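# Find leaked coffee packs and place them in tray

## Task

Five vacuum-sealed coffee packs stand on the table, and one or two of them have lost their seal. A leaked pack gives way when squeezed across its two large flat faces. Every soft pack must end up entirely inside a tray. The undamaged packs must finish upright at their original spots. Nothing counts as done if it only stays in place because the robot is still holding it.

## Robot and tools

ROBOT. There are two six-joint arms, left_arm and right_arm, and each has a two-finger parallel gripper. The fingers extend along the gripper's +z axis and close along its y axis. The reported hand point sits midway between the finger pads, roughly 1 cm short of the fingertips.

FRAME. Every pose in a result uses one shared scene frame, in metres. The origin is on the table top between the arms, +z points up, +x points out over the table, and left_arm sits on the +y side. The names left and right refer to the arms, not to sides of an image. Base roots: left_arm at (+0.013, +0.322, 0) with quat_wxyz (+0.996, 0, 0, -0.092); right_arm at (-0.030, -0.258, 0) with quat_wxyz (+1.000, 0, 0, +0.005). The mounting plates and the metal frame behind the arms are fixed obstacles. The printed hand position can be wrong, and the error grows at long reach.

execute_actions. The argument actions is a list holding zero or one item.
- An empty list ({"actions": []}) moves nothing and returns the state with pictures.
- A move looks like {"rows": [[...]], "steps": N}. N runs from 6 to 15 control steps of 1/30 s each and defaults to 15. There are 1 to 15 rows, one per step, and the last row repeats if there are fewer rows than steps.
- A wait looks like {"steps": N} with N up to 300 and no rows. It commands nothing and counts steps since the previous result.
- The optional pictures flag (true or false) asks for camera images with the result.

ROWS. Each row is a single list of exactly 14 numbers covering both arms, even when only one arm should move. The first 7 are for left_arm: waist, shoulder, elbow, wrist pitch, wrist yaw, wrist roll, then opening. The next 7 are the same seven for right_arm. The six joint values are absolute target angles in radians, on the same scale the Joint positions line prints. They are not offsets. Stated ranges: waist -2.880 to 2.880, shoulder 0.000 to 3.142, elbow 0.000 to 3.019, wrist pitch -1.693 to 1.571, wrist yaw -1.571 to 1.571, wrist roll -2.094 to 2.094. A call is refused, and nothing is sent, if a target is more than 0.019 rad beyond a range end and also farther out than the joint's last reported angle. The true ends can differ by up to 0.019 rad either way. Targets past the true end are clipped, and the result then says "joint sent to its limit" (this can refer to an earlier action).

OPENING is a scaled value from -1 (closed) to +1 (fully open, a 0.094 m pad gap). It is the level you command. grip_measured reports the measured opening on that same scale. To hold something, keep the command below grip_measured: about 0.03 below gives a firm grip, and a smaller gap gives a gentler one. Each gripper's reading can be off by about 1 mm, with a fixed error for the scene. Pads push at most about 50–62 N and less on thin parts. At first contact they can briefly push harder. To judge softness, squeeze a pack across its big faces and compare how far the fingers close.

MOTION. Joint speed is limited. Each step, a joint's target can lead its measured angle by at most: waist 0.264, shoulder 0.32, elbow 0.276, wrist pitch 0.33, wrist yaw 0.186, wrist roll 0.522 rad. If the targets would put the hand more than 70 mm from where it is, they are all pulled back. Far moves therefore take several calls. Arms keep chasing the last row while you think or wait. They stop once motion has nearly ceased or a step is HELD, and after that only a new action makes them go farther. Each result is taken 6 steps before its action ends. Those steps finish while you reply, so the simulation runs during your replies.

RESULT LINES. The state line gives each arm's end_effector_position and end_effector_quat_wxyz. Joint positions and Joint velocities list, per arm, the six joints (rad, rad/s) and then the pad gap (m, m/s). Joint torques give each drive's total output in the same joint order without the gripper. They carry offsets and noise and are nonzero even in free air. "joint command not followed" means a clearance check changed or blocked some joint targets, but the rest of the row still ran. HELD marks steps where your row was not sent, in whole or in part. "too close" counts each plate and its half of the frame as part of that arm. MOTOR HOT appears from 85 °C. At 100 °C an OVER-TEMPERATURE FAULT makes that arm go limp and fall, so avoid holding loads for long stretches.

CAMERAS: cam_head_left, cam_head_right, cam_high, cam_low, cam_left_wrist, cam_right_wrist, all 672x504. Calibrations (K, distortion, T_world_to_cam) are supplied and are only approximately right. Wrist camera poses follow the joint readings.

zoom_image takes camera (one of the names above) and region [x0, y0, x1, y1] in pixels of that camera's latest image. (0,0) is the top-left corner and the region can be at most 504 by 504. It returns an enlarged view and moves nothing.

read_manual takes an optional section, with "licences" as the only value. It returns URDF licence text and moves nothing.

finished_scene takes scene, the integer number of the current scene. It ends that scene for good and reports whether the goal was met. Call it only once the soft packs are resting in the tray and the good packs stand released in their starting spots.

AVOID: dropping or knocking anything off the table, which fails the task; tipping over the good packs; slamming, hard impacts or heavy pushing; the arms colliding or pressing on each other, which can end the scene. Occasional brief tugs may act on a held part or nudge loose items, so check positions before finishing.

Each tool is called by a JSON object that holds its "fn" and its "kwargs".

## Session

{"fn": "execute_actions", "kwargs": {"actions": []}}

Scene clock: 0.00 s of 6600.00 s.
left_arm: end_effector_position=(+0.5289, +0.2265, +0.4814) grip_measured=+1.000 end_effector_quat_wxyz=(+0.701, +0.070, +0.708, -0.057) | right_arm: end_effector_position=(+0.4945, -0.2440, +0.4868) grip_measured=+1.000 end_effector_quat_wxyz=(+0.706, -0.007, +0.708, +0.019)
Joint positions: left_arm=[ 0.001  1.063  1.037  0.014 -0.004  0.017  0.094] | right_arm=[ 0.012  1.063  1.046  0.014 -0.015  0.017  0.094]
Joint velocities: left_arm=[-0.005 -0.015 -0.007  0.002 -0.051 -0.022  0.   ] | right_arm=[-0.015 -0.005 -0.017  0.012 -0.022  0.007  0.   ]
Joint torques (N m, as the arm reports them, + toward a larger angle): no reading

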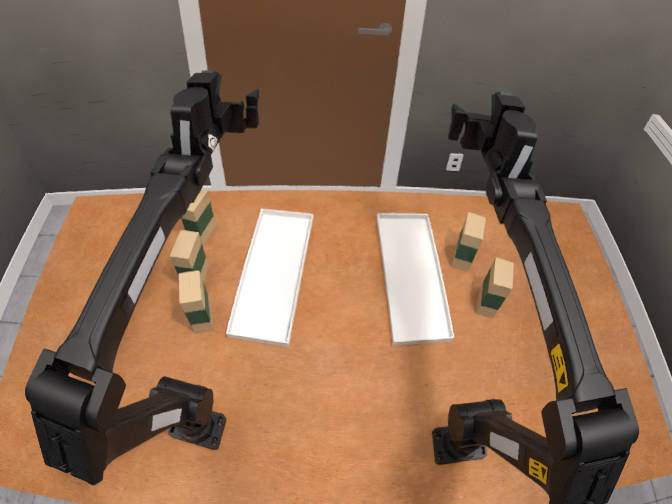

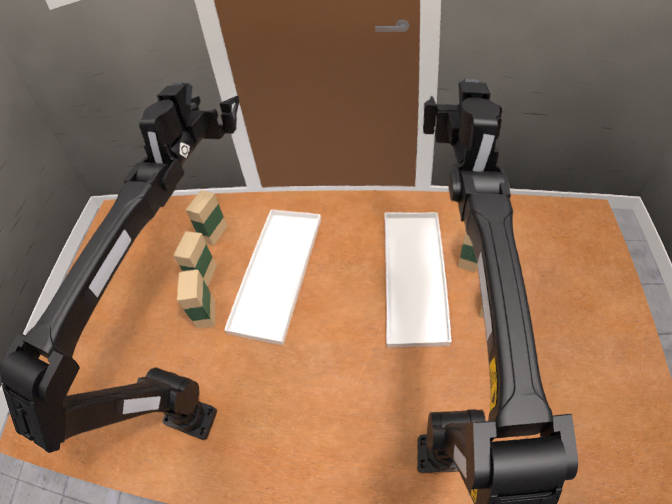

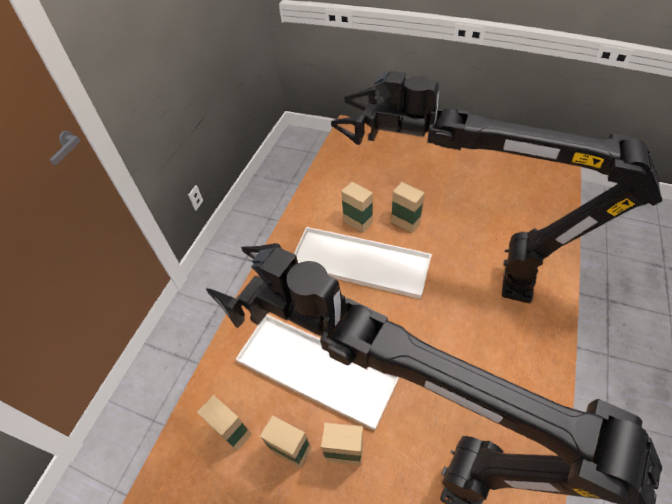

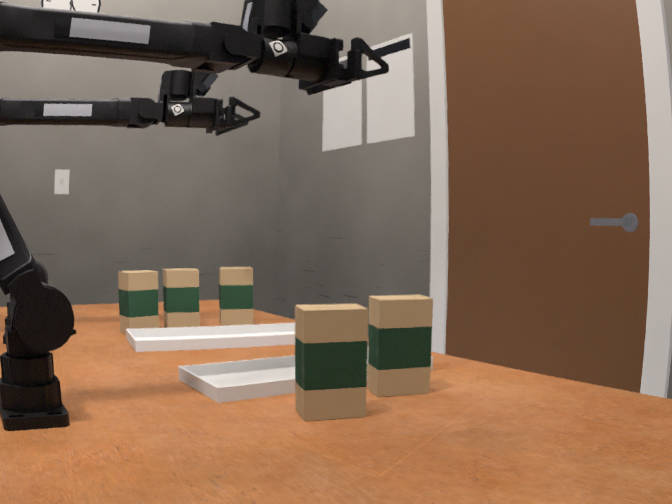

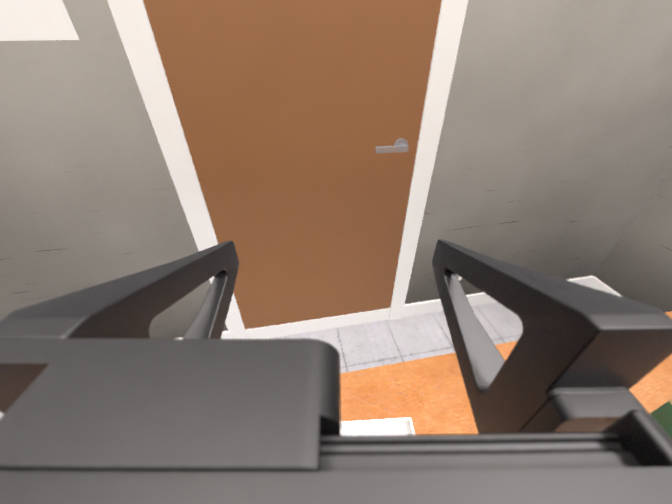

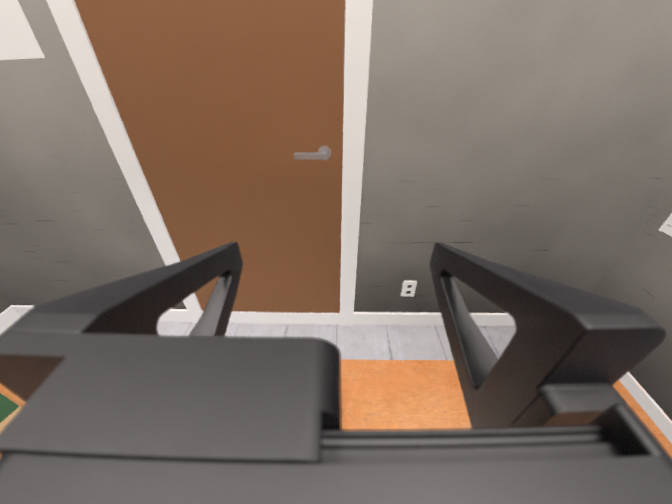

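{"fn": "zoom_image", "kwargs": {"camera": "cam_high", "region": [180, 370, 400, 500]}}

{"fn": "zoom_image", "kwargs": {"camera": "cam_high", "region": [280, 160, 450, 310]}}

{"fn": "zoom_image", "kwargs": {"camera": "cam_head_right", "region": [150, 180, 330, 350]}}

{"fn": "zoom_image", "kwargs": {"camera": "cam_head_left", "region": [370, 200, 540, 350]}}

Region (180, 370, 400, 500) of cam_high's 672x504 image, scaled by 2.291, with more detail than that image has; it fills the top 298 rows of this view, and the rest is white.

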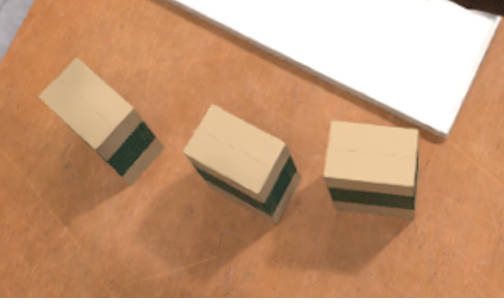

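Region (280, 160, 450, 310) of cam_high's 672x504 image, scaled by 2.965, with more detail than that image has; it fills the top 445 rows of this view, and the rest is white.

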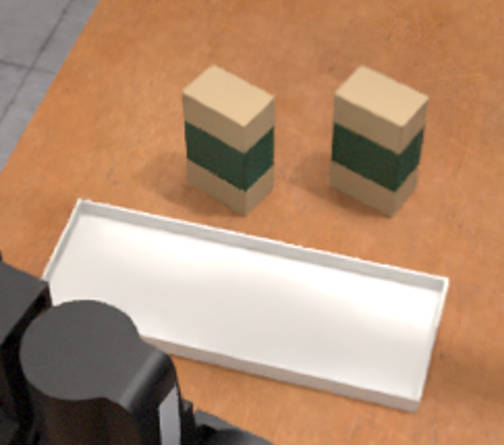

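Region (150, 180, 330, 350) of cam_head_right's 672x504 image, scaled by 2.800, with more detail than that image has.

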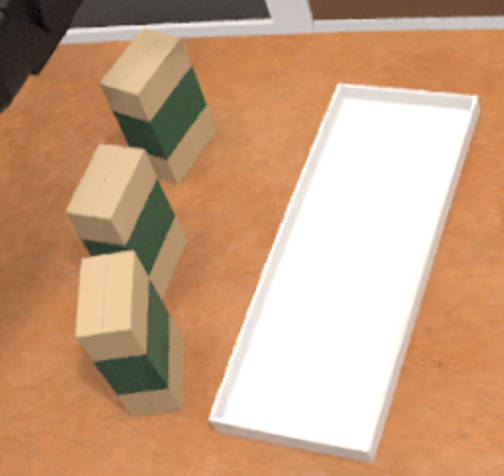

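Region (370, 200, 540, 350) of cam_head_left's 672x504 image, scaled by 2.965, with more detail than that image has; it fills the top 445 rows of this view, and the rest is white.

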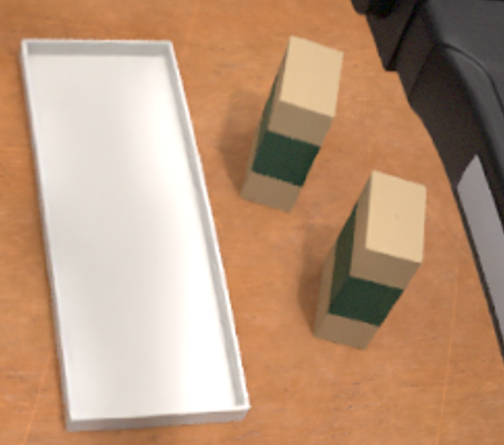

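{"fn": "execute_actions", "kwargs": {"actions": [{"rows": [[0.316,1.031,0.967,-1.507,0,-0.099,1,-0.328,1.323,1.196,-1.4435,0,-0.02,1]], "steps": 15}]}}

{"fn": "execute_actions", "kwargs": {"actions": [{"steps": 40}], "pictures": true}}

Scene clock: 4.53 s of 6600.00 s.
left_arm: end_effector_position=(+0.4848, +0.3653, +0.3282) grip_measured=+1.000 end_effector_quat_wxyz=(+0.464, -0.063, +0.884, +0.010) | right_arm: end_effector_position=(+0.5062, -0.3806, +0.3502) grip_measured=+1.000 end_effector_quat_wxyz=(+0.509, +0.099, +0.853, -0.053)
Joint positions: left_arm=[ 0.277  1.045  0.983 -0.544 -0.    -0.051  0.094] | right_arm=[-0.236  1.217  1.107 -0.386 -0.006  0.009  0.094]
Joint velocities: left_arm=[ 0.913  0.005 -0.129 -3.143 -0.051 -0.271  0.   ] | right_arm=[-1.05   0.806  0.33  -2.542 -0.022 -0.022  0.   ]
Joint torques (N m, as the arm reports them, + toward a larger angle): left_arm=[-0.42 -7.82  9.51  2.1   0.1  -0.18] | right_arm=[-0.15 -7.49 17.03  1.98  0.04 -0.22]
Steps of this call (steps 1 to 90: nothing new was sent; then 1.23 s passed at rest; steps 91 to 99: the first 9 steps of this action). Readings (joint positions):
91: left_arm=[0.008 1.062 1.035 -0.012 -0.000 0.011] | right_arm=[0.005 1.068 1.049 -0.005 -0.016 0.017]
92: left_arm=[0.025 1.056 1.033 -0.062 0.002 0.004] | right_arm=[-0.010 1.075 1.059 -0.044 -0.016 0.015]
94: left_arm=[0.088 1.047 1.015 -0.163 0.003 -0.010] | right_arm=[-0.064 1.106 1.077 -0.117 -0.015 0.014]
98: left_arm=[0.243 1.045 0.988 -0.444 0.001 -0.042] | right_arm=[-0.201 1.191 1.098 -0.310 -0.008 0.011]
99: the state above

Scene clock: 5.87 s of 6600.00 s.
left_arm: end_effector_position=(+0.2763, +0.3606, +0.2126) grip_measured=+1.000 end_effector_quat_wxyz=(-0.006, -0.116, +0.993, +0.001) | right_arm: end_effector_position=(+0.3131, -0.3731, +0.1954) grip_measured=+1.000 end_effector_quat_wxyz=(-0.027, +0.157, +0.987, +0.003)
Joint positions: left_arm=[ 0.33   1.041  0.954 -1.496 -0.002 -0.087  0.094] | right_arm=[-0.332  1.338  1.144 -1.43   0.002 -0.006  0.094]
Joint velocities: left_arm=[-0.005 -0.005 -0.002 -0.002 -0.022  0.007  0.   ] | right_arm=[-0.005  0.005 -0.027  0.012  0.022  0.007  0.   ]
Joint torques (N m, as the arm reports them, + toward a larger angle): left_arm=[-0.97 -5.55 10.18 -0.54  0.07 -0.22] | right_arm=[  0.98 -11.49  15.22   0.22  -0.14  -0.23]
Kept back: nothing.
Steps of this call (steps 1 to 6: the last 6 steps of your previous action; steps 7 to 30: the robot went on to your last target; steps 31 to 40: nothing new was sent). Readings (joint positions):
1: left_arm=[0.304 1.045 0.978 -0.650 -0.002 -0.059] | right_arm=[-0.271 1.245 1.121 -0.482 -0.004 0.006]
2: left_arm=[0.321 1.045 0.972 -0.756 -0.003 -0.065] | right_arm=[-0.302 1.273 1.134 -0.585 -0.001 0.004]
4: left_arm=[0.331 1.045 0.962 -0.970 -0.003 -0.074] | right_arm=[-0.344 1.316 1.144 -0.788 0.002 0.001]
8: left_arm=[0.330 1.045 0.957 -1.376 -0.002 -0.082] | right_arm=[-0.351 1.343 1.144 -1.209 0.002 -0.002]
40: the state above
All arms were judged still, so your last target was given up. Only a new action makes them travel on or press farther. Fingers that are still opening or closing keep moving.
camera_calibration (this result's frames):
cam_left_wrist: T_world_to_cam=[[0.223323, -0.974737, -0.0037843, 0.291421], [-0.774892, -0.179889, 0.605956, 0.155582], [-0.591329, -0.132392, -0.795489, 0.503349], [0, 0, 0, 1]] pos_world=[0.353123, 0.378686, 0.307235]
cam_right_wrist: T_world_to_cam=[[-0.307166, -0.951631, 0.00692689, -0.264994], [-0.742602, 0.244235, 0.623611, 0.205352], [-0.59514, 0.186408, -0.781704, 0.535468], [0, 0, 0, 1]] pos_world=[0.389776, -0.402146, 0.292353]

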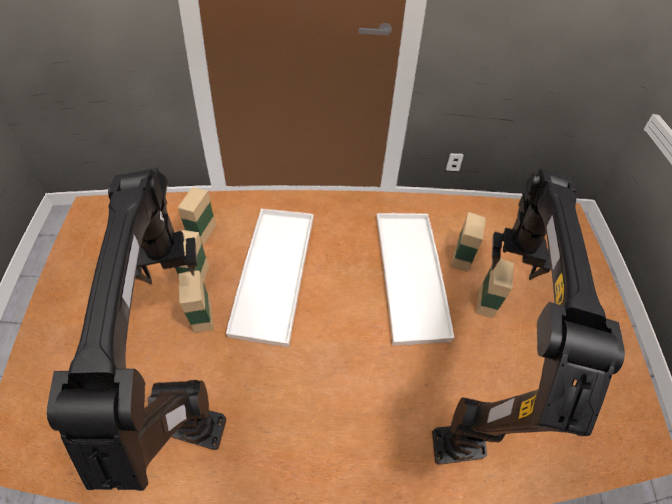

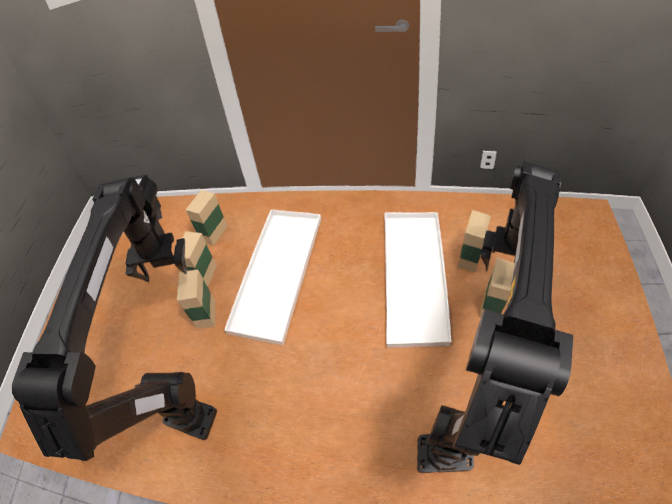

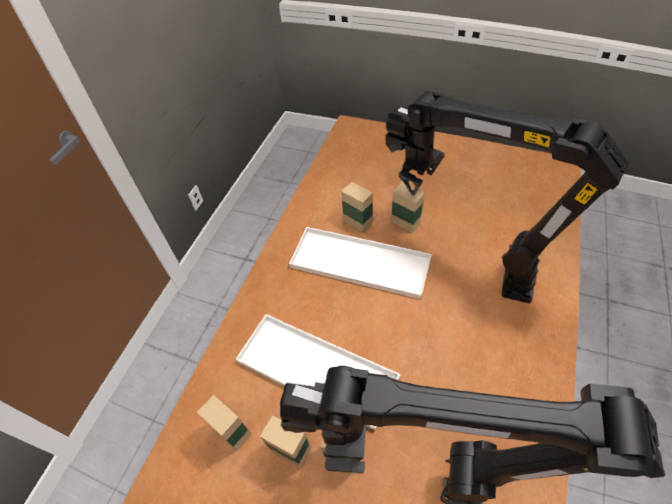

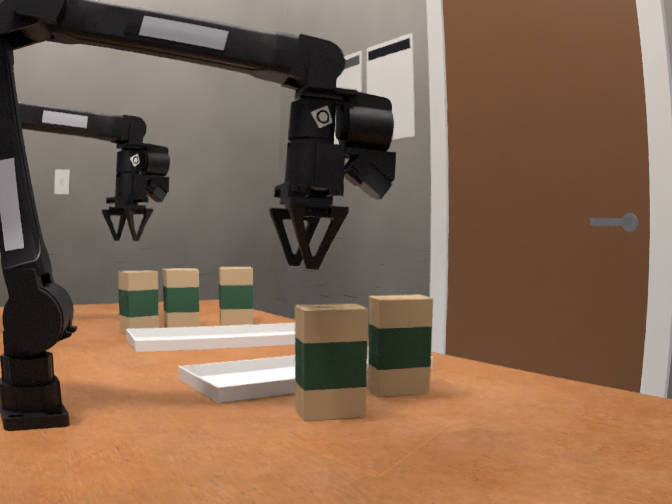

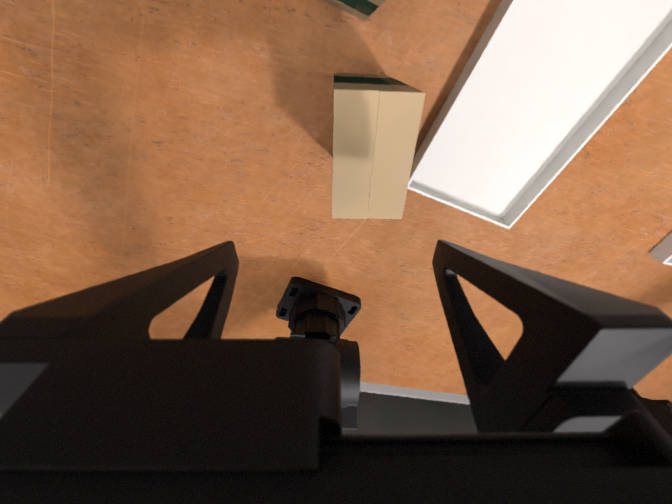

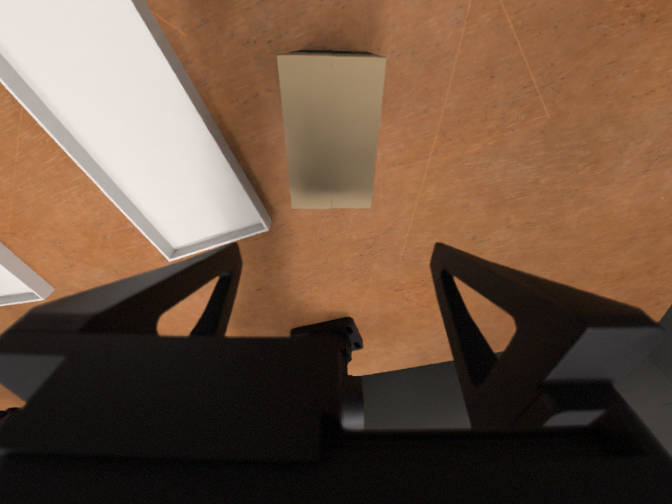

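{"fn": "execute_actions", "kwargs": {"actions": [{"rows": [[0.31,1.04,0.96,-1.49,0,-0.105,1,-0.328,1.33,1.19,-1.43,0,-0.015,1],[0.30,1.05,0.95,-1.47,0,-0.115,1,-0.327,1.34,1.185,-1.41,0,-0.01,1],[0.29,1.06,0.94,-1.445,0,-0.125,1,-0.326,1.35,1.18,-1.39,0,-0.01,1],[0.28,1.07,0.93,-1.42,0,-0.135,1,-0.325,1.36,1.175,-1.37,0,-0.01,1],[0.27,1.08,0.92,-1.395,0,-0.145,1,-0.324,1.37,1.17,-1.35,0,-0.01,1],[0.262,1.088,0.91,-1.37,0,-0.155,1,-0.323,1.38,1.165,-1.33,0,-0.01,1],[0.255,1.096,0.90,-1.345,0,-0.165,1,-0.322,1.39,1.16,-1.31,0,-0.01,1],[0.25,1.103,0.89,-1.325,0,-0.172,1,-0.322,1.403,1.155,-1.285,0,-0.01,1]], "steps": 15}]}}

{"fn": "execute_actions", "kwargs": {"actions": [{"steps": 15}], "pictures": true}}

Scene clock: 8.53 s of 6600.00 s.
left_arm: end_effector_position=(+0.2990, +0.3469, +0.1860) grip_measured=+1.000 end_effector_quat_wxyz=(+0.019, -0.110, +0.994, +0.000) | right_arm: end_effector_position=(+0.3380, -0.3813, +0.1906) grip_measured=+1.000 end_effector_quat_wxyz=(+0.018, +0.157, +0.987, -0.004)
Joint positions: left_arm=[ 0.272  1.075  0.906 -1.363 -0.002 -0.134  0.094] | right_arm=[-0.332  1.351  1.144 -1.327  0.002 -0.006  0.094]
Joint velocities: left_arm=[-0.23   0.298 -0.261  0.447  0.022 -0.168  0.   ] | right_arm=[ 0.015  0.21  -0.012  0.462 -0.022 -0.066  0.   ]
Joint torques (N m, as the arm reports them, + toward a larger angle): left_arm=[ 0.21 -4.95  9.03  0.57  0.08 -0.24] | right_arm=[ 1.16 -7.5  11.91  1.12 -0.14 -0.12]
Steps of this call (steps 1 to 71: nothing new was sent; steps 72 to 80: the first 9 steps of this action). Readings (joint positions):
72: left_arm=[0.330 1.041 0.954 -1.496 -0.002 -0.088] | right_arm=[-0.332 1.338 1.144 -1.430 0.002 -0.006]
73: left_arm=[0.329 1.041 0.953 -1.494 -0.002 -0.091] | right_arm=[-0.332 1.338 1.144 -1.429 0.002 -0.006]
75: left_arm=[0.320 1.042 0.948 -1.471 -0.002 -0.100] | right_arm=[-0.332 1.338 1.144 -1.415 0.002 -0.006]
79: left_arm=[0.280 1.064 0.915 -1.382 -0.002 -0.128] | right_arm=[-0.332 1.345 1.144 -1.345 0.002 -0.006]
80: the state above

Scene clock: 9.03 s of 6600.00 s.
left_arm: end_effector_position=(+0.3000, +0.3438, +0.1699) grip_measured=+1.000 end_effector_quat_wxyz=(+0.006, -0.117, +0.993, +0.000) | right_arm: end_effector_position=(+0.3460, -0.3838, +0.1782) grip_measured=+1.000 end_effector_quat_wxyz=(+0.015, +0.157, +0.988, -0.003)
Joint positions: left_arm=[ 0.261  1.105  0.884 -1.337 -0.001 -0.159  0.094] | right_arm=[-0.331  1.385  1.144 -1.3    0.002 -0.006  0.094]
Joint velocities: left_arm=[ 0.005 -0.005 -0.012  0.007 -0.007  0.007  0.   ] | right_arm=[ 0.005 -0.005 -0.002 -0.007  0.007 -0.022  0.   ]
Joint torques (N m, as the arm reports them, + toward a larger angle): left_arm=[-0.53 -5.72  9.26  0.91  0.   -0.23] | right_arm=[ 1.33 -9.74 11.82  1.41 -0.16 -0.13]
Kept back: nothing.
Steps of this call (steps 1 to 6: the last 6 steps of your previous action; steps 7 to 15: the robot went on to your last target). Readings (joint positions):
1: left_arm=[0.265 1.085 0.898 -1.351 -0.001 -0.139] | right_arm=[-0.332 1.358 1.144 -1.314 0.002 -0.006]
2: left_arm=[0.262 1.094 0.891 -1.345 -0.001 -0.144] | right_arm=[-0.331 1.366 1.144 -1.307 0.002 -0.006]
4: left_arm=[0.261 1.104 0.885 -1.340 -0.001 -0.149] | right_arm=[-0.331 1.379 1.144 -1.301 0.002 -0.006]
8: left_arm=[0.261 1.105 0.884 -1.337 -0.001 -0.156] | right_arm=[-0.331 1.385 1.144 -1.300 0.002 -0.006]
15: the state above
camera_calibration (this result's frames):
cam_left_wrist: T_world_to_cam=[[0.22598, -0.974132, -0.0000605455, 0.267895], [-0.789646, -0.18322, 0.585567, 0.205802], [-0.570431, -0.132279, -0.810624, 0.477476], [0, 0, 0, 1]] pos_world=[0.374339, 0.361832, 0.266559]
cam_right_wrist: T_world_to_cam=[[-0.307017, -0.951673, 0.00769664, -0.265108], [-0.789379, 0.259161, 0.556521, 0.277], [-0.531621, 0.164786, -0.830798, 0.522093], [0, 0, 0, 1]] pos_world=[0.414821, -0.410117, 0.281637]

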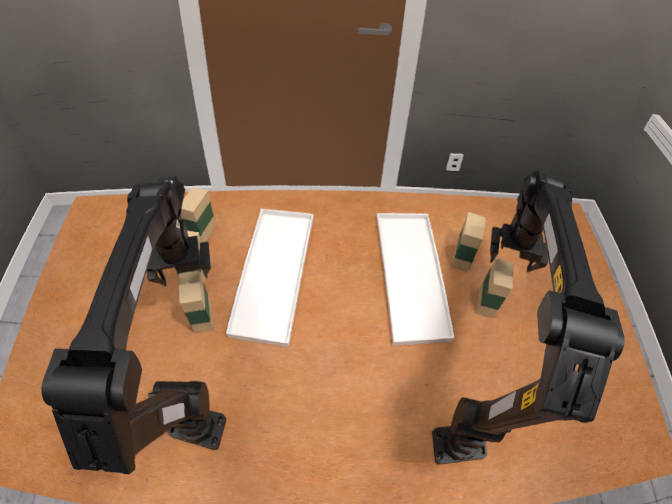

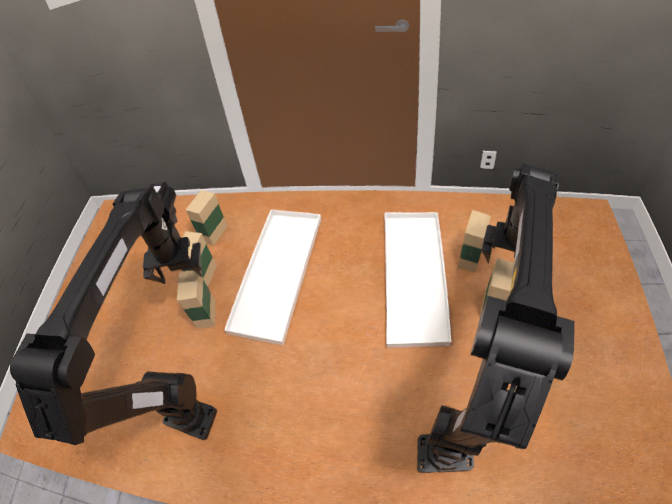

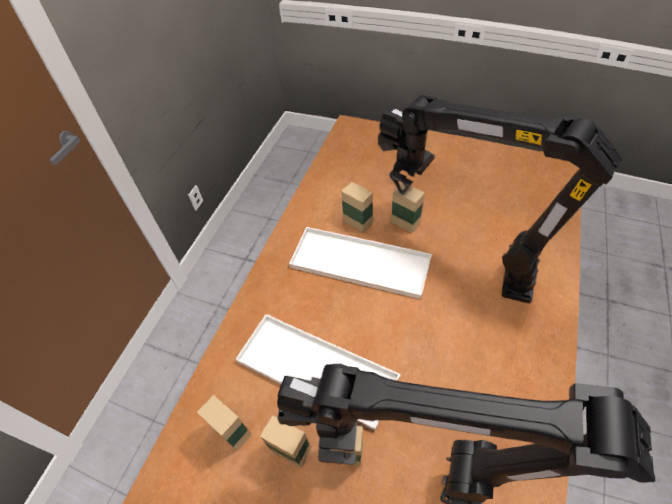

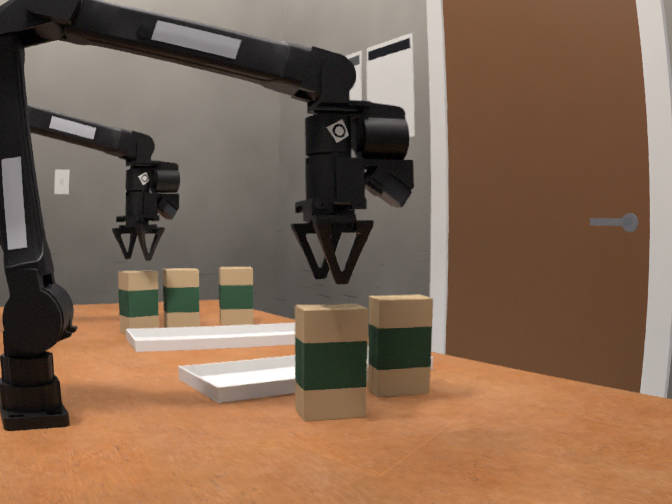

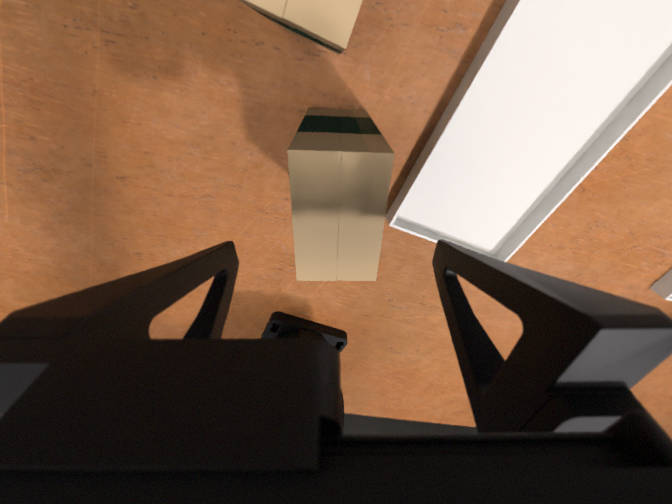

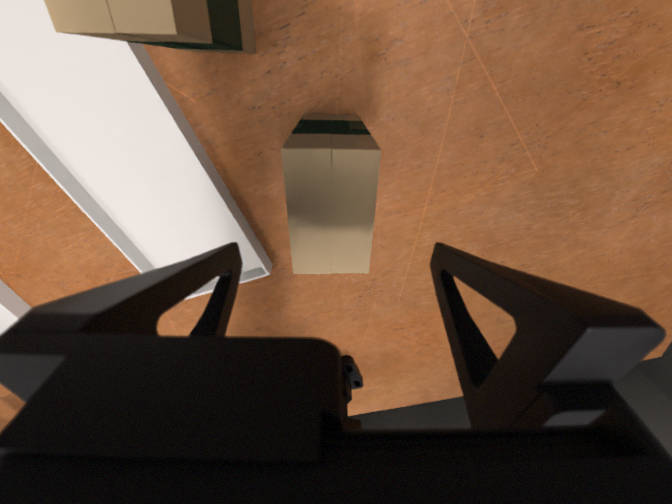

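{"fn": "execute_actions", "kwargs": {"actions": [{"rows": [[0.248,1.108,0.881,-1.312,0,-0.16,1,-0.319,1.409,1.14,-1.273,0,-0.01,1],[0.246,1.115,0.869,-1.294,0,-0.15,1,-0.316,1.417,1.128,-1.257,0,-0.01,1],[0.244,1.124,0.854,-1.271,0,-0.14,1,-0.313,1.427,1.114,-1.236,0,-0.01,1],[0.244,1.133,0.839,-1.248,0,-0.13,1,-0.313,1.437,1.10,-1.215,0,-0.01,1],[0.244,1.142,0.824,-1.225,0,-0.13,1,-0.313,1.447,1.086,-1.194,0,-0.01,1],[0.244,1.151,0.809,-1.202,0,-0.13,1,-0.313,1.457,1.072,-1.173,0,-0.01,1],[0.244,1.160,0.794,-1.179,0,-0.13,1,-0.313,1.467,1.058,-1.152,0,-0.01,1],[0.244,1.169,0.779,-1.156,0,-0.13,1,-0.313,1.477,1.044,-1.131,0,-0.01,1],[0.244,1.178,0.764,-1.133,0,-0.13,1,-0.313,1.487,1.030,-1.11,0,-0.01,1],[0.244,1.187,0.749,-1.11,0,-0.13,1,-0.313,1.497,1.016,-1.089,0,-0.01,1],[0.244,1.195,0.735,-1.09,0,-0.13,1,-0.313,1.506,1.005,-1.072,0,-0.01,1],[0.244,1.20,0.725,-1.075,0,-0.13,1,-0.313,1.513,0.998,-1.058,0,-0.01,1]], "steps": 15}]}}

{"fn": "execute_actions", "kwargs": {"actions": [{"steps": 18}], "pictures": true}}

Scene clock: 10.93 s of 6600.00 s.
left_arm: end_effector_position=(+0.3065, +0.3442, +0.1292) grip_measured=+1.000 end_effector_quat_wxyz=(+0.020, -0.111, +0.994, -0.000) | right_arm: end_effector_position=(+0.3553, -0.3822, +0.1390) grip_measured=+1.000 end_effector_quat_wxyz=(+0.028, +0.151, +0.988, -0.005)
Joint positions: left_arm=[ 0.261  1.139  0.797 -1.19  -0.001 -0.147  0.094] | right_arm=[-0.32   1.421  1.072 -1.165  0.002 -0.006  0.094]
Joint velocities: left_arm=[ 0.005  0.366 -0.471  0.681 -0.022  0.022  0.   ] | right_arm=[ 0.015  0.366 -0.437  0.613  0.081 -0.022  0.   ]
Joint torques (N m, as the arm reports them, + toward a larger angle): left_arm=[-0.86 -4.08  8.58  0.58  0.05  0.01] | right_arm=[ 1.22 -8.17  9.25  1.25 -0.15 -0.12]
Steps of this call (steps 1 to 15: the robot went on to your last target; steps 16 to 48: nothing new was sent; steps 49 to 57: the first 9 steps of this action). Readings (joint positions):
49: left_arm=[0.261 1.105 0.884 -1.335 -0.001 -0.160] | right_arm=[-0.331 1.385 1.144 -1.298 0.002 -0.006]
50: left_arm=[0.261 1.105 0.882 -1.328 -0.001 -0.160] | right_arm=[-0.331 1.385 1.143 -1.292 0.002 -0.006]
52: left_arm=[0.261 1.105 0.870 -1.297 -0.001 -0.156] | right_arm=[-0.328 1.386 1.134 -1.265 0.002 -0.006]
56: left_arm=[0.261 1.128 0.814 -1.212 -0.001 -0.148] | right_arm=[-0.321 1.409 1.087 -1.186 0.002 -0.006]
57: the state above

Scene clock: 11.53 s of 6600.00 s.
left_arm: end_effector_position=(+0.2974, +0.3436, +0.0835) grip_measured=+1.000 end_effector_quat_wxyz=(-0.002, -0.109, +0.994, +0.001) | right_arm: end_effector_position=(+0.3441, -0.3786, +0.0771) grip_measured=+1.000 end_effector_quat_wxyz=(-0.010, +0.151, +0.988, +0.001)
Joint positions: left_arm=[ 0.261  1.203  0.715 -1.087 -0.001 -0.142  0.094] | right_arm=[-0.32   1.511  0.991 -1.072  0.002 -0.006  0.094]
Joint velocities: left_arm=[-0.015 -0.015 -0.017 -0.007 -0.007  0.037  0.   ] | right_arm=[-0.005 -0.015  0.012  0.007 -0.037 -0.007  0.   ]
Joint torques (N m, as the arm reports them, + toward a larger angle): left_arm=[-0.79 -5.61  9.07  0.97  0.03  0.  ] | right_arm=[  1.23 -11.9   10.23   1.26  -0.15  -0.13]
Kept back: nothing.
Steps of this call (steps 1 to 6: the last 6 steps of your previous action; steps 7 to 18: the robot went on to your last target). Readings (joint positions):
1: left_arm=[0.261 1.151 0.780 -1.167 -0.001 -0.145] | right_arm=[-0.320 1.435 1.056 -1.144 0.002 -0.006]
2: left_arm=[0.261 1.164 0.764 -1.145 -0.001 -0.145] | right_arm=[-0.320 1.449 1.040 -1.124 0.002 -0.006]
4: left_arm=[0.261 1.187 0.734 -1.109 -0.001 -0.144] | right_arm=[-0.320 1.479 1.013 -1.093 0.002 -0.006]
8: left_arm=[0.261 1.203 0.715 -1.093 -0.001 -0.143] | right_arm=[-0.320 1.511 0.991 -1.078 0.002 -0.006]
18: the state above
camera_calibration (this result's frames):
cam_left_wrist: T_world_to_cam=[[0.209203, -0.977869, -0.00253672, 0.274767], [-0.782742, -0.169012, 0.598957, 0.246254], [-0.58613, -0.123318, -0.800777, 0.406667], [0, 0, 0, 1]] pos_world=[0.373631, 0.360456, 0.178851]
cam_right_wrist: T_world_to_cam=[[-0.296112, -0.955126, 0.00723657, -0.264971], [-0.764518, 0.241547, 0.597634, 0.312053], [-0.572564, 0.171434, -0.801736, 0.450558], [0, 0, 0, 1]] pos_world=[0.418083, -0.405697, 0.176652]

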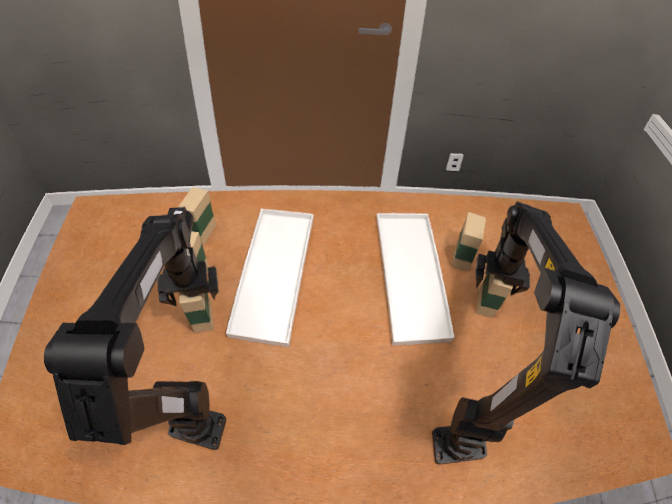

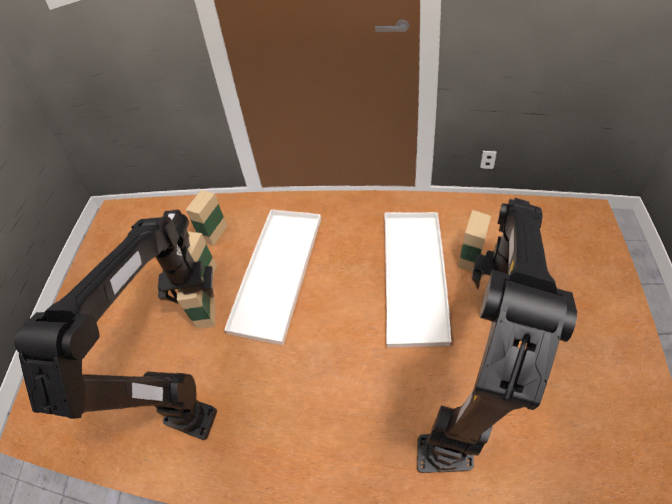

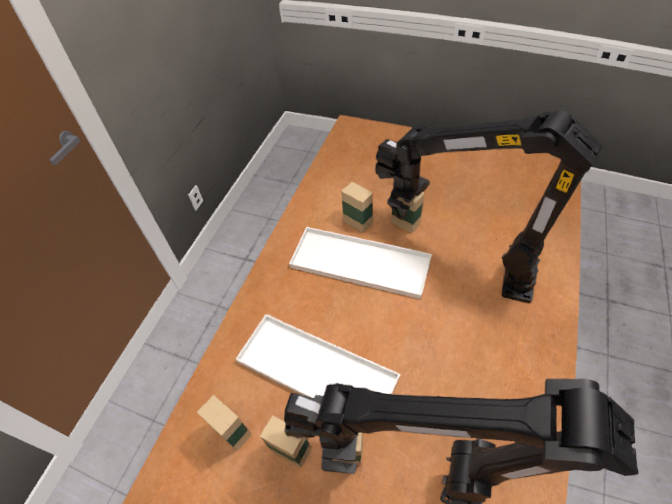

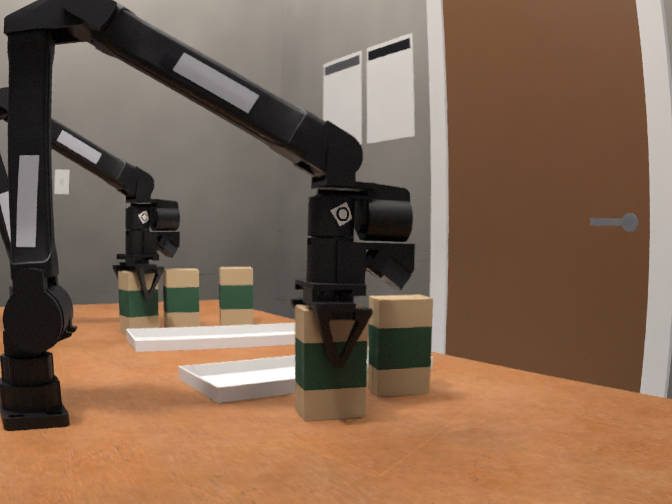

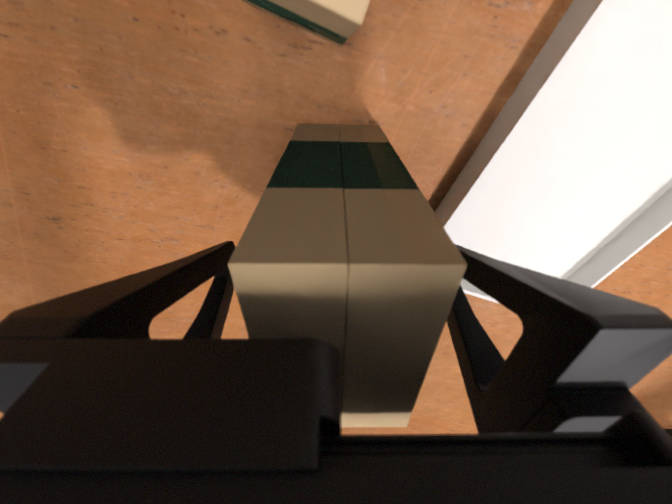

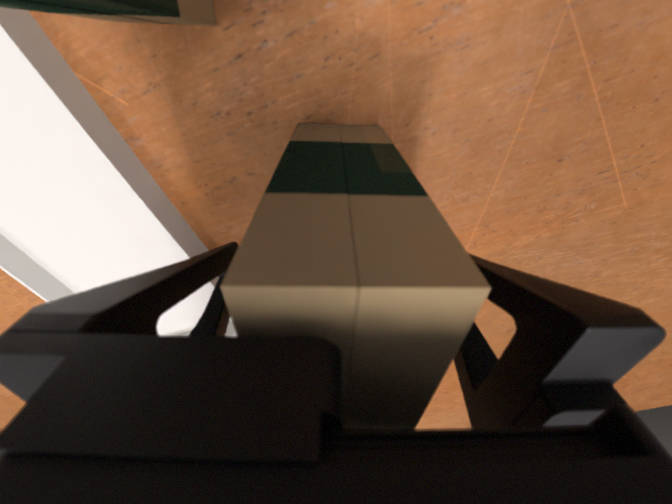

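{"fn": "execute_actions", "kwargs": {"actions": [{"rows": [[0.24,1.20,0.725,-1.075,0,-0.13,0.85,-0.325,1.513,0.998,-1.058,0,-0.01,0.85],[0.236,1.20,0.725,-1.075,0,-0.13,0.7,-0.334,1.513,0.998,-1.058,0,-0.01,0.7],[0.236,1.20,0.725,-1.075,0,-0.13,0.55,-0.334,1.513,0.998,-1.058,0,-0.01,0.55],[0.236,1.20,0.725,-1.075,0,-0.13,0.4,-0.334,1.513,0.998,-1.058,0,-0.01,0.4],[0.236,1.20,0.725,-1.075,0,-0.13,0.3,-0.334,1.513,0.998,-1.058,0,-0.01,0.3]], "steps": 15}]}}

Scene clock: 12.03 s of 6600.00 s.
left_arm: end_effector_position=(+0.2976, +0.3414, +0.0835) grip_measured=+0.302 end_effector_quat_wxyz=(-0.002, -0.105, +0.994, +0.001) | right_arm: end_effector_position=(+0.3435, -0.3804, +0.0771) grip_measured=+0.302 end_effector_quat_wxyz=(-0.010, +0.154, +0.988, +0.001)
Joint positions: left_arm=[ 0.253  1.203  0.715 -1.087 -0.001 -0.142  0.061] | right_arm=[-0.325  1.511  0.991 -1.072  0.002 -0.006  0.061]
Joint velocities: left_arm=[-0.005 -0.015  0.012 -0.017 -0.022  0.022 -0.001] | right_arm=[-0.005 -0.005 -0.017 -0.007  0.022  0.037 -0.001]
Joint torques (N m, as the arm reports them, + toward a larger angle): left_arm=[-1.18 -5.84  8.94  0.81  0.03  0.02] | right_arm=[ -0.16 -12.05  10.28   1.29  -0.15  -0.12]
Steps of this call (steps 1 to 6: the robot went on to your last target; steps 7 to 15: the first 9 steps of this action). Readings (joint positions):
7: left_arm=[0.261 1.203 0.715 -1.087 -0.001 -0.142] | right_arm=[-0.320 1.511 0.991 -1.072 0.002 -0.006]
8: left_arm=[0.260 1.203 0.715 -1.087 -0.001 -0.142] | right_arm=[-0.320 1.511 0.991 -1.072 0.002 -0.006]
10: left_arm=[0.257 1.203 0.715 -1.087 -0.001 -0.142] | right_arm=[-0.322 1.511 0.991 -1.072 0.002 -0.006]
14: left_arm=[0.253 1.203 0.715 -1.087 -0.001 -0.142] | right_arm=[-0.325 1.511 0.991 -1.072 0.002 -0.006]
15: the state above

{"fn": "execute_actions", "kwargs": {"actions": [{"rows": [[0.24,1.20,0.725,-1.075,0,-0.13,0.25,-0.33,1.513,0.998,-1.058,0,-0.01,0.25],[0.24,1.20,0.725,-1.075,0,-0.13,0.21,-0.33,1.513,0.998,-1.058,0,-0.01,0.21],[0.24,1.20,0.725,-1.075,0,-0.13,0.18,-0.33,1.513,0.998,-1.058,0,-0.01,0.18],[0.24,1.20,0.725,-1.075,0,-0.13,0.16,-0.33,1.513,0.998,-1.058,0,-0.01,0.16],[0.24,1.20,0.725,-1.075,0,-0.13,0.14,-0.33,1.513,0.998,-1.058,0,-0.01,0.14],[0.24,1.20,0.725,-1.075,0,-0.13,0.125,-0.33,1.513,0.998,-1.058,0,-0.01,0.125],[0.24,1.20,0.725,-1.075,0,-0.13,0.11,-0.33,1.513,0.998,-1.058,0,-0.01,0.11],[0.24,1.20,0.725,-1.075,0,-0.13,0.095,-0.33,1.513,0.998,-1.058,0,-0.01,0.095],[0.24,1.20,0.725,-1.075,0,-0.13,0.08,-0.33,1.513,0.998,-1.058,0,-0.01,0.08],[0.24,1.20,0.725,-1.075,0,-0.13,0.065,-0.33,1.513,0.998,-1.058,0,-0.01,0.065],[0.24,1.20,0.725,-1.075,0,-0.13,0.05,-0.33,1.513,0.998,-1.058,0,-0.01,0.05]], "steps": 15}]}}

{"fn": "execute_actions", "kwargs": {"actions": [{"steps": 10}]}}

Scene clock: 12.83 s of 6600.00 s.
left_arm: end_effector_position=(+0.2977, +0.3414, +0.0835) grip_measured=+0.090 end_effector_quat_wxyz=(-0.002, -0.105, +0.994, +0.001) | right_arm: end_effector_position=(+0.3435, -0.3804, +0.0771) grip_measured=+0.093 end_effector_quat_wxyz=(-0.010, +0.154, +0.988, +0.001)
Joint positions: left_arm=[ 0.253  1.203  0.715 -1.087 -0.001 -0.142  0.051] | right_arm=[-0.325  1.511  0.991 -1.072  0.002 -0.006  0.051]
Joint velocities: left_arm=[-0.015 -0.005  0.002  0.012  0.022  0.022 -0.012] | right_arm=[-0.005 -0.005 -0.002 -0.032 -0.007  0.022 -0.007]
Joint torques (N m, as the arm reports them, + toward a larger angle): left_arm=[-0.16 -6.02  9.04  0.67  0.05 -0.01] | right_arm=[  0.31 -11.88  10.28   1.26  -0.16  -0.11]
Steps of this call (steps 1 to 6: the last 6 steps of your previous action; steps 7 to 15: the robot went on to your last target; steps 16 to 24: the first 9 steps of this action). Readings (joint positions):
16: left_arm=[0.253 1.203 0.715 -1.087 -0.001 -0.142] | right_arm=[-0.325 1.511 0.991 -1.072 0.002 -0.006]
17: left_arm=[0.253 1.203 0.715 -1.087 -0.001 -0.142] | right_arm=[-0.325 1.511 0.991 -1.072 0.002 -0.006]
19: left_arm=[0.253 1.203 0.715 -1.087 -0.001 -0.142] | right_arm=[-0.325 1.511 0.991 -1.072 0.002 -0.006]
23: left_arm=[0.253 1.203 0.715 -1.087 -0.001 -0.142] | right_arm=[-0.325 1.511 0.991 -1.072 0.002 -0.006]
24: the state above

Scene clock: 13.17 s of 6600.00 s.
left_arm: end_effector_position=(+0.2977, +0.3414, +0.0835) grip_measured=+0.066 end_effector_quat_wxyz=(-0.002, -0.105, +0.995, +0.001) | right_arm: end_effector_position=(+0.3435, -0.3804, +0.0771) grip_measured=+0.074 end_effector_quat_wxyz=(-0.010, +0.154, +0.988, +0.001)
Joint positions: left_arm=[ 0.253  1.203  0.715 -1.087 -0.001 -0.141  0.05 ] | right_arm=[-0.325  1.511  0.991 -1.072  0.001 -0.006  0.05 ]
Joint velocities: left_arm=[-0.005 -0.005 -0.012 -0.002 -0.022 -0.037 -0.   ] | right_arm=[-0.005  0.005  0.012 -0.017 -0.022  0.022  0.001]
Joint torques (N m, as the arm reports them, + toward a larger angle): left_arm=[-0.49 -5.79  8.8   0.86  0.06  0.02] | right_arm=[  0.17 -12.05  10.28   1.25  -0.14  -0.11]
Kept back: nothing.
Steps of this call (steps 1 to 6: the last 6 steps of your previous action; steps 7 to 10: the robot went on to your last target). Readings (joint positions):
1: left_arm=[0.253 1.203 0.715 -1.087 -0.001 -0.142] | right_arm=[-0.325 1.511 0.991 -1.072 0.002 -0.006]
2: left_arm=[0.253 1.203 0.715 -1.087 -0.001 -0.141] | right_arm=[-0.325 1.511 0.991 -1.072 0.001 -0.006]
4: left_arm=[0.253 1.203 0.715 -1.087 -0.001 -0.141] | right_arm=[-0.325 1.511 0.991 -1.072 0.001 -0.006]
8: left_arm=[0.253 1.203 0.715 -1.087 -0.001 -0.141] | right_arm=[-0.325 1.511 0.991 -1.072 0.001 -0.006]
10: the state above

{"fn": "execute_actions", "kwargs": {"actions": [{"rows": [[0.24,1.20,0.725,-1.075,0,-0.13,0.04,-0.33,1.513,0.998,-1.058,0,-0.01,0.04],[0.24,1.20,0.725,-1.075,0,-0.13,0.03,-0.33,1.513,0.998,-1.058,0,-0.01,0.03]], "steps": 13}]}}

{"fn": "execute_actions", "kwargs": {"actions": [{"rows": [[0.24,1.20,0.725,-1.075,0,-0.13,0.015,-0.33,1.513,0.998,-1.058,0,-0.01,0.015],[0.24,1.20,0.725,-1.075,0,-0.13,0.0,-0.33,1.513,0.998,-1.058,0,-0.01,0.0]], "steps": 13}]}}

Scene clock: 13.63 s of 6600.00 s.
left_arm: end_effector_position=(+0.2977, +0.3414, +0.0835) grip_measured=+0.061 end_effector_quat_wxyz=(-0.002, -0.105, +0.995, +0.001) | right_arm: end_effector_position=(+0.3435, -0.3804, +0.0771) grip_measured=+0.074 end_effector_quat_wxyz=(-0.010, +0.154, +0.988, +0.001)
Joint positions: left_arm=[ 0.253  1.203  0.715 -1.087 -0.001 -0.141  0.05 ] | right_arm=[-0.325  1.511  0.991 -1.072  0.001 -0.006  0.05 ]
Joint velocities: left_arm=[-0.005 -0.005 -0.002 -0.012  0.051 -0.022  0.001] | right_arm=[ 0.005 -0.005  0.032  0.017  0.051 -0.037  0.   ]
Joint torques (N m, as the arm reports them, + toward a larger angle): left_arm=[-0.7  -6.01  8.91  0.78  0.02  0.04] | right_arm=[  0.17 -11.84  10.24   1.28  -0.14  -0.12]
Steps of this call (steps 1 to 7: the robot went on to your last target; steps 8 to 14: the first 7 steps of this action). Readings (joint positions):
8: left_arm=[0.253 1.203 0.715 -1.087 -0.001 -0.141] | right_arm=[-0.325 1.511 0.991 -1.072 0.001 -0.006]
9: left_arm=[0.253 1.203 0.715 -1.087 -0.001 -0.141] | right_arm=[-0.325 1.511 0.991 -1.072 0.001 -0.006]
11: left_arm=[0.253 1.203 0.715 -1.087 -0.001 -0.141] | right_arm=[-0.325 1.511 0.991 -1.072 0.001 -0.006]
14: the state above

Scene clock: 14.07 s of 6600.00 s.
left_arm: end_effector_position=(+0.2977, +0.3414, +0.0835) grip_measured=+0.061 end_effector_quat_wxyz=(-0.002, -0.105, +0.995, +0.001) | right_arm: end_effector_position=(+0.3435, -0.3804, +0.0771) grip_measured=+0.074 end_effector_quat_wxyz=(-0.010, +0.154, +0.988, +0.001)
Joint positions: left_arm=[ 0.253  1.203  0.715 -1.087 -0.001 -0.141  0.05 ] | right_arm=[-0.325  1.511  0.991 -1.072  0.001 -0.006  0.05 ]
Joint velocities: left_arm=[ 0.005  0.005  0.002 -0.012 -0.022 -0.007 -0.001] | right_arm=[ 0.005 -0.015 -0.007 -0.002  0.022  0.007  0.002]
Joint torques (N m, as the arm reports them, + toward a larger angle): left_arm=[-0.49 -6.11  9.06  0.79  0.04  0.01] | right_arm=[  0.22 -11.97  10.26   1.28  -0.14  -0.12]
Steps of this call (steps 1 to 6: the last 6 steps of your previous action; steps 7 to 13: the first 7 steps of this action). Readings (joint positions):
7: left_arm=[0.253 1.203 0.715 -1.087 -0.001 -0.141] | right_arm=[-0.325 1.511 0.991 -1.072 0.001 -0.006]
8: left_arm=[0.253 1.203 0.715 -1.087 -0.001 -0.141] | right_arm=[-0.325 1.511 0.991 -1.072 0.001 -0.006]
10: left_arm=[0.253 1.203 0.715 -1.087 -0.001 -0.141] | right_arm=[-0.325 1.511 0.991 -1.072 0.001 -0.006]
13: the state above

{"fn": "execute_actions", "kwargs": {"actions": [{"rows": [[0.24,1.20,0.725,-1.075,0,-0.13,0.065,-0.33,1.513,0.998,-1.058,0,-0.01,0.07]], "steps": 12}]}}

{"fn": "execute_actions", "kwargs": {"actions": [{"rows": [[0.24,1.20,0.725,-1.075,0,-0.13,0.08,-0.33,1.513,0.998,-1.058,0,-0.01,0.085]], "steps": 12}]}}

{"fn": "execute_actions", "kwargs": {"actions": [{"rows": [[0.24,1.20,0.725,-1.075,0,-0.13,0.095,-0.33,1.513,0.998,-1.058,0,-0.01,0.10]], "steps": 12}]}}

Scene clock: 14.57 s of 6600.00 s.
left_arm: end_effector_position=(+0.2977, +0.3414, +0.0835) grip_measured=+0.073 end_effector_quat_wxyz=(-0.002, -0.105, +0.995, +0.001) | right_arm: end_effector_position=(+0.3435, -0.3804, +0.0771) grip_measured=+0.081 end_effector_quat_wxyz=(-0.010, +0.154, +0.988, +0.001)
Joint positions: left_arm=[ 0.253  1.203  0.715 -1.087 -0.001 -0.141  0.05 ] | right_arm=[-0.325  1.511  0.991 -1.072  0.001 -0.006  0.051]
Joint velocities: left_arm=[ 0.005 -0.005  0.007 -0.012 -0.051 -0.066 -0.   ] | right_arm=[-0.005 -0.005 -0.007 -0.037  0.022 -0.022  0.   ]
Joint torques (N m, as the arm reports them, + toward a larger angle): left_arm=[ 0.   -6.39  8.82  0.77  0.02  0.04] | right_arm=[  0.23 -12.04  10.28   1.25  -0.14  -0.13]
Steps of this call (steps 1 to 6: the last 6 steps of your previous action; steps 7 to 9: the robot went on to your last target; steps 10 to 15: the first 6 steps of this action). Readings (joint positions):
10: left_arm=[0.253 1.203 0.715 -1.087 -0.001 -0.141] | right_arm=[-0.325 1.511 0.991 -1.072 0.001 -0.006]
11: left_arm=[0.253 1.203 0.715 -1.087 -0.001 -0.141] | right_arm=[-0.325 1.511 0.991 -1.072 0.001 -0.006]
13: left_arm=[0.253 1.203 0.715 -1.087 -0.001 -0.141] | right_arm=[-0.325 1.511 0.991 -1.072 0.001 -0.006]
15: the state above

Scene clock: 14.97 s of 6600.00 s.
left_arm: end_effector_position=(+0.2977, +0.3414, +0.0835) grip_measured=+0.084 end_effector_quat_wxyz=(-0.002, -0.105, +0.995, +0.001) | right_arm: end_effector_position=(+0.3435, -0.3804, +0.0771) grip_measured=+0.090 end_effector_quat_wxyz=(-0.010, +0.154, +0.988, +0.001)
Joint positions: left_arm=[ 0.253  1.203  0.715 -1.087 -0.001 -0.141  0.051] | right_arm=[-0.325  1.511  0.991 -1.072  0.001 -0.006  0.051]
Joint velocities: left_arm=[ 0.005  0.005  0.002 -0.012 -0.081  0.051  0.   ] | right_arm=[-0.024  0.024 -0.002  0.007  0.007 -0.051 -0.   ]
Joint torques (N m, as the arm reports them, + toward a larger angle): left_arm=[-0.14 -5.91  8.9   0.69  0.03  0.03] | right_arm=[  0.31 -11.9   10.26   1.29  -0.14  -0.12]
Steps of this call (steps 1 to 6: the last 6 steps of your previous action; steps 7 to 12: the first 6 steps of this action). Readings (joint positions):
7: left_arm=[0.253 1.203 0.715 -1.087 -0.001 -0.141] | right_arm=[-0.325 1.511 0.991 -1.072 0.001 -0.006]
8: left_arm=[0.253 1.203 0.715 -1.087 -0.001 -0.141] | right_arm=[-0.325 1.511 0.991 -1.072 0.001 -0.006]
10: left_arm=[0.253 1.203 0.715 -1.087 -0.001 -0.141] | right_arm=[-0.325 1.511 0.991 -1.072 0.001 -0.006]
12: the state above

Scene clock: 15.37 s of 6600.00 s.
left_arm: end_effector_position=(+0.2977, +0.3414, +0.0835) grip_measured=+0.094 end_effector_quat_wxyz=(-0.002, -0.105, +0.995, +0.001) | right_arm: end_effector_position=(+0.3435, -0.3804, +0.0771) grip_measured=+0.100 end_effector_quat_wxyz=(-0.010, +0.154, +0.988, +0.001)
Joint positions: left_arm=[ 0.253  1.203  0.715 -1.087 -0.001 -0.141  0.051] | right_arm=[-0.325  1.511  0.991 -1.072  0.001 -0.006  0.052]
Joint velocities: left_arm=[-0.005  0.005 -0.007  0.007 -0.007  0.066 -0.001] | right_arm=[ 0.005  0.005  0.002  0.002 -0.022  0.007  0.001]
Joint torques (N m, as the arm reports them, + toward a larger angle): left_arm=[-0.43 -6.03  9.01  0.8   0.06  0.03] | right_arm=[  0.19 -11.96  10.25   1.28  -0.14  -0.12]
Steps of this call (steps 1 to 6: the last 6 steps of your previous action; steps 7 to 12: the first 6 steps of this action). Readings (joint positions):
7: left_arm=[0.253 1.203 0.715 -1.087 -0.001 -0.141] | right_arm=[-0.325 1.511 0.991 -1.072 0.001 -0.006]
8: left_arm=[0.253 1.203 0.715 -1.087 -0.001 -0.141] | right_arm=[-0.325 1.511 0.991 -1.072 0.001 -0.006]
10: left_arm=[0.253 1.203 0.715 -1.087 -0.001 -0.141] | right_arm=[-0.325 1.511 0.991 -1.072 0.001 -0.006]
12: the state above


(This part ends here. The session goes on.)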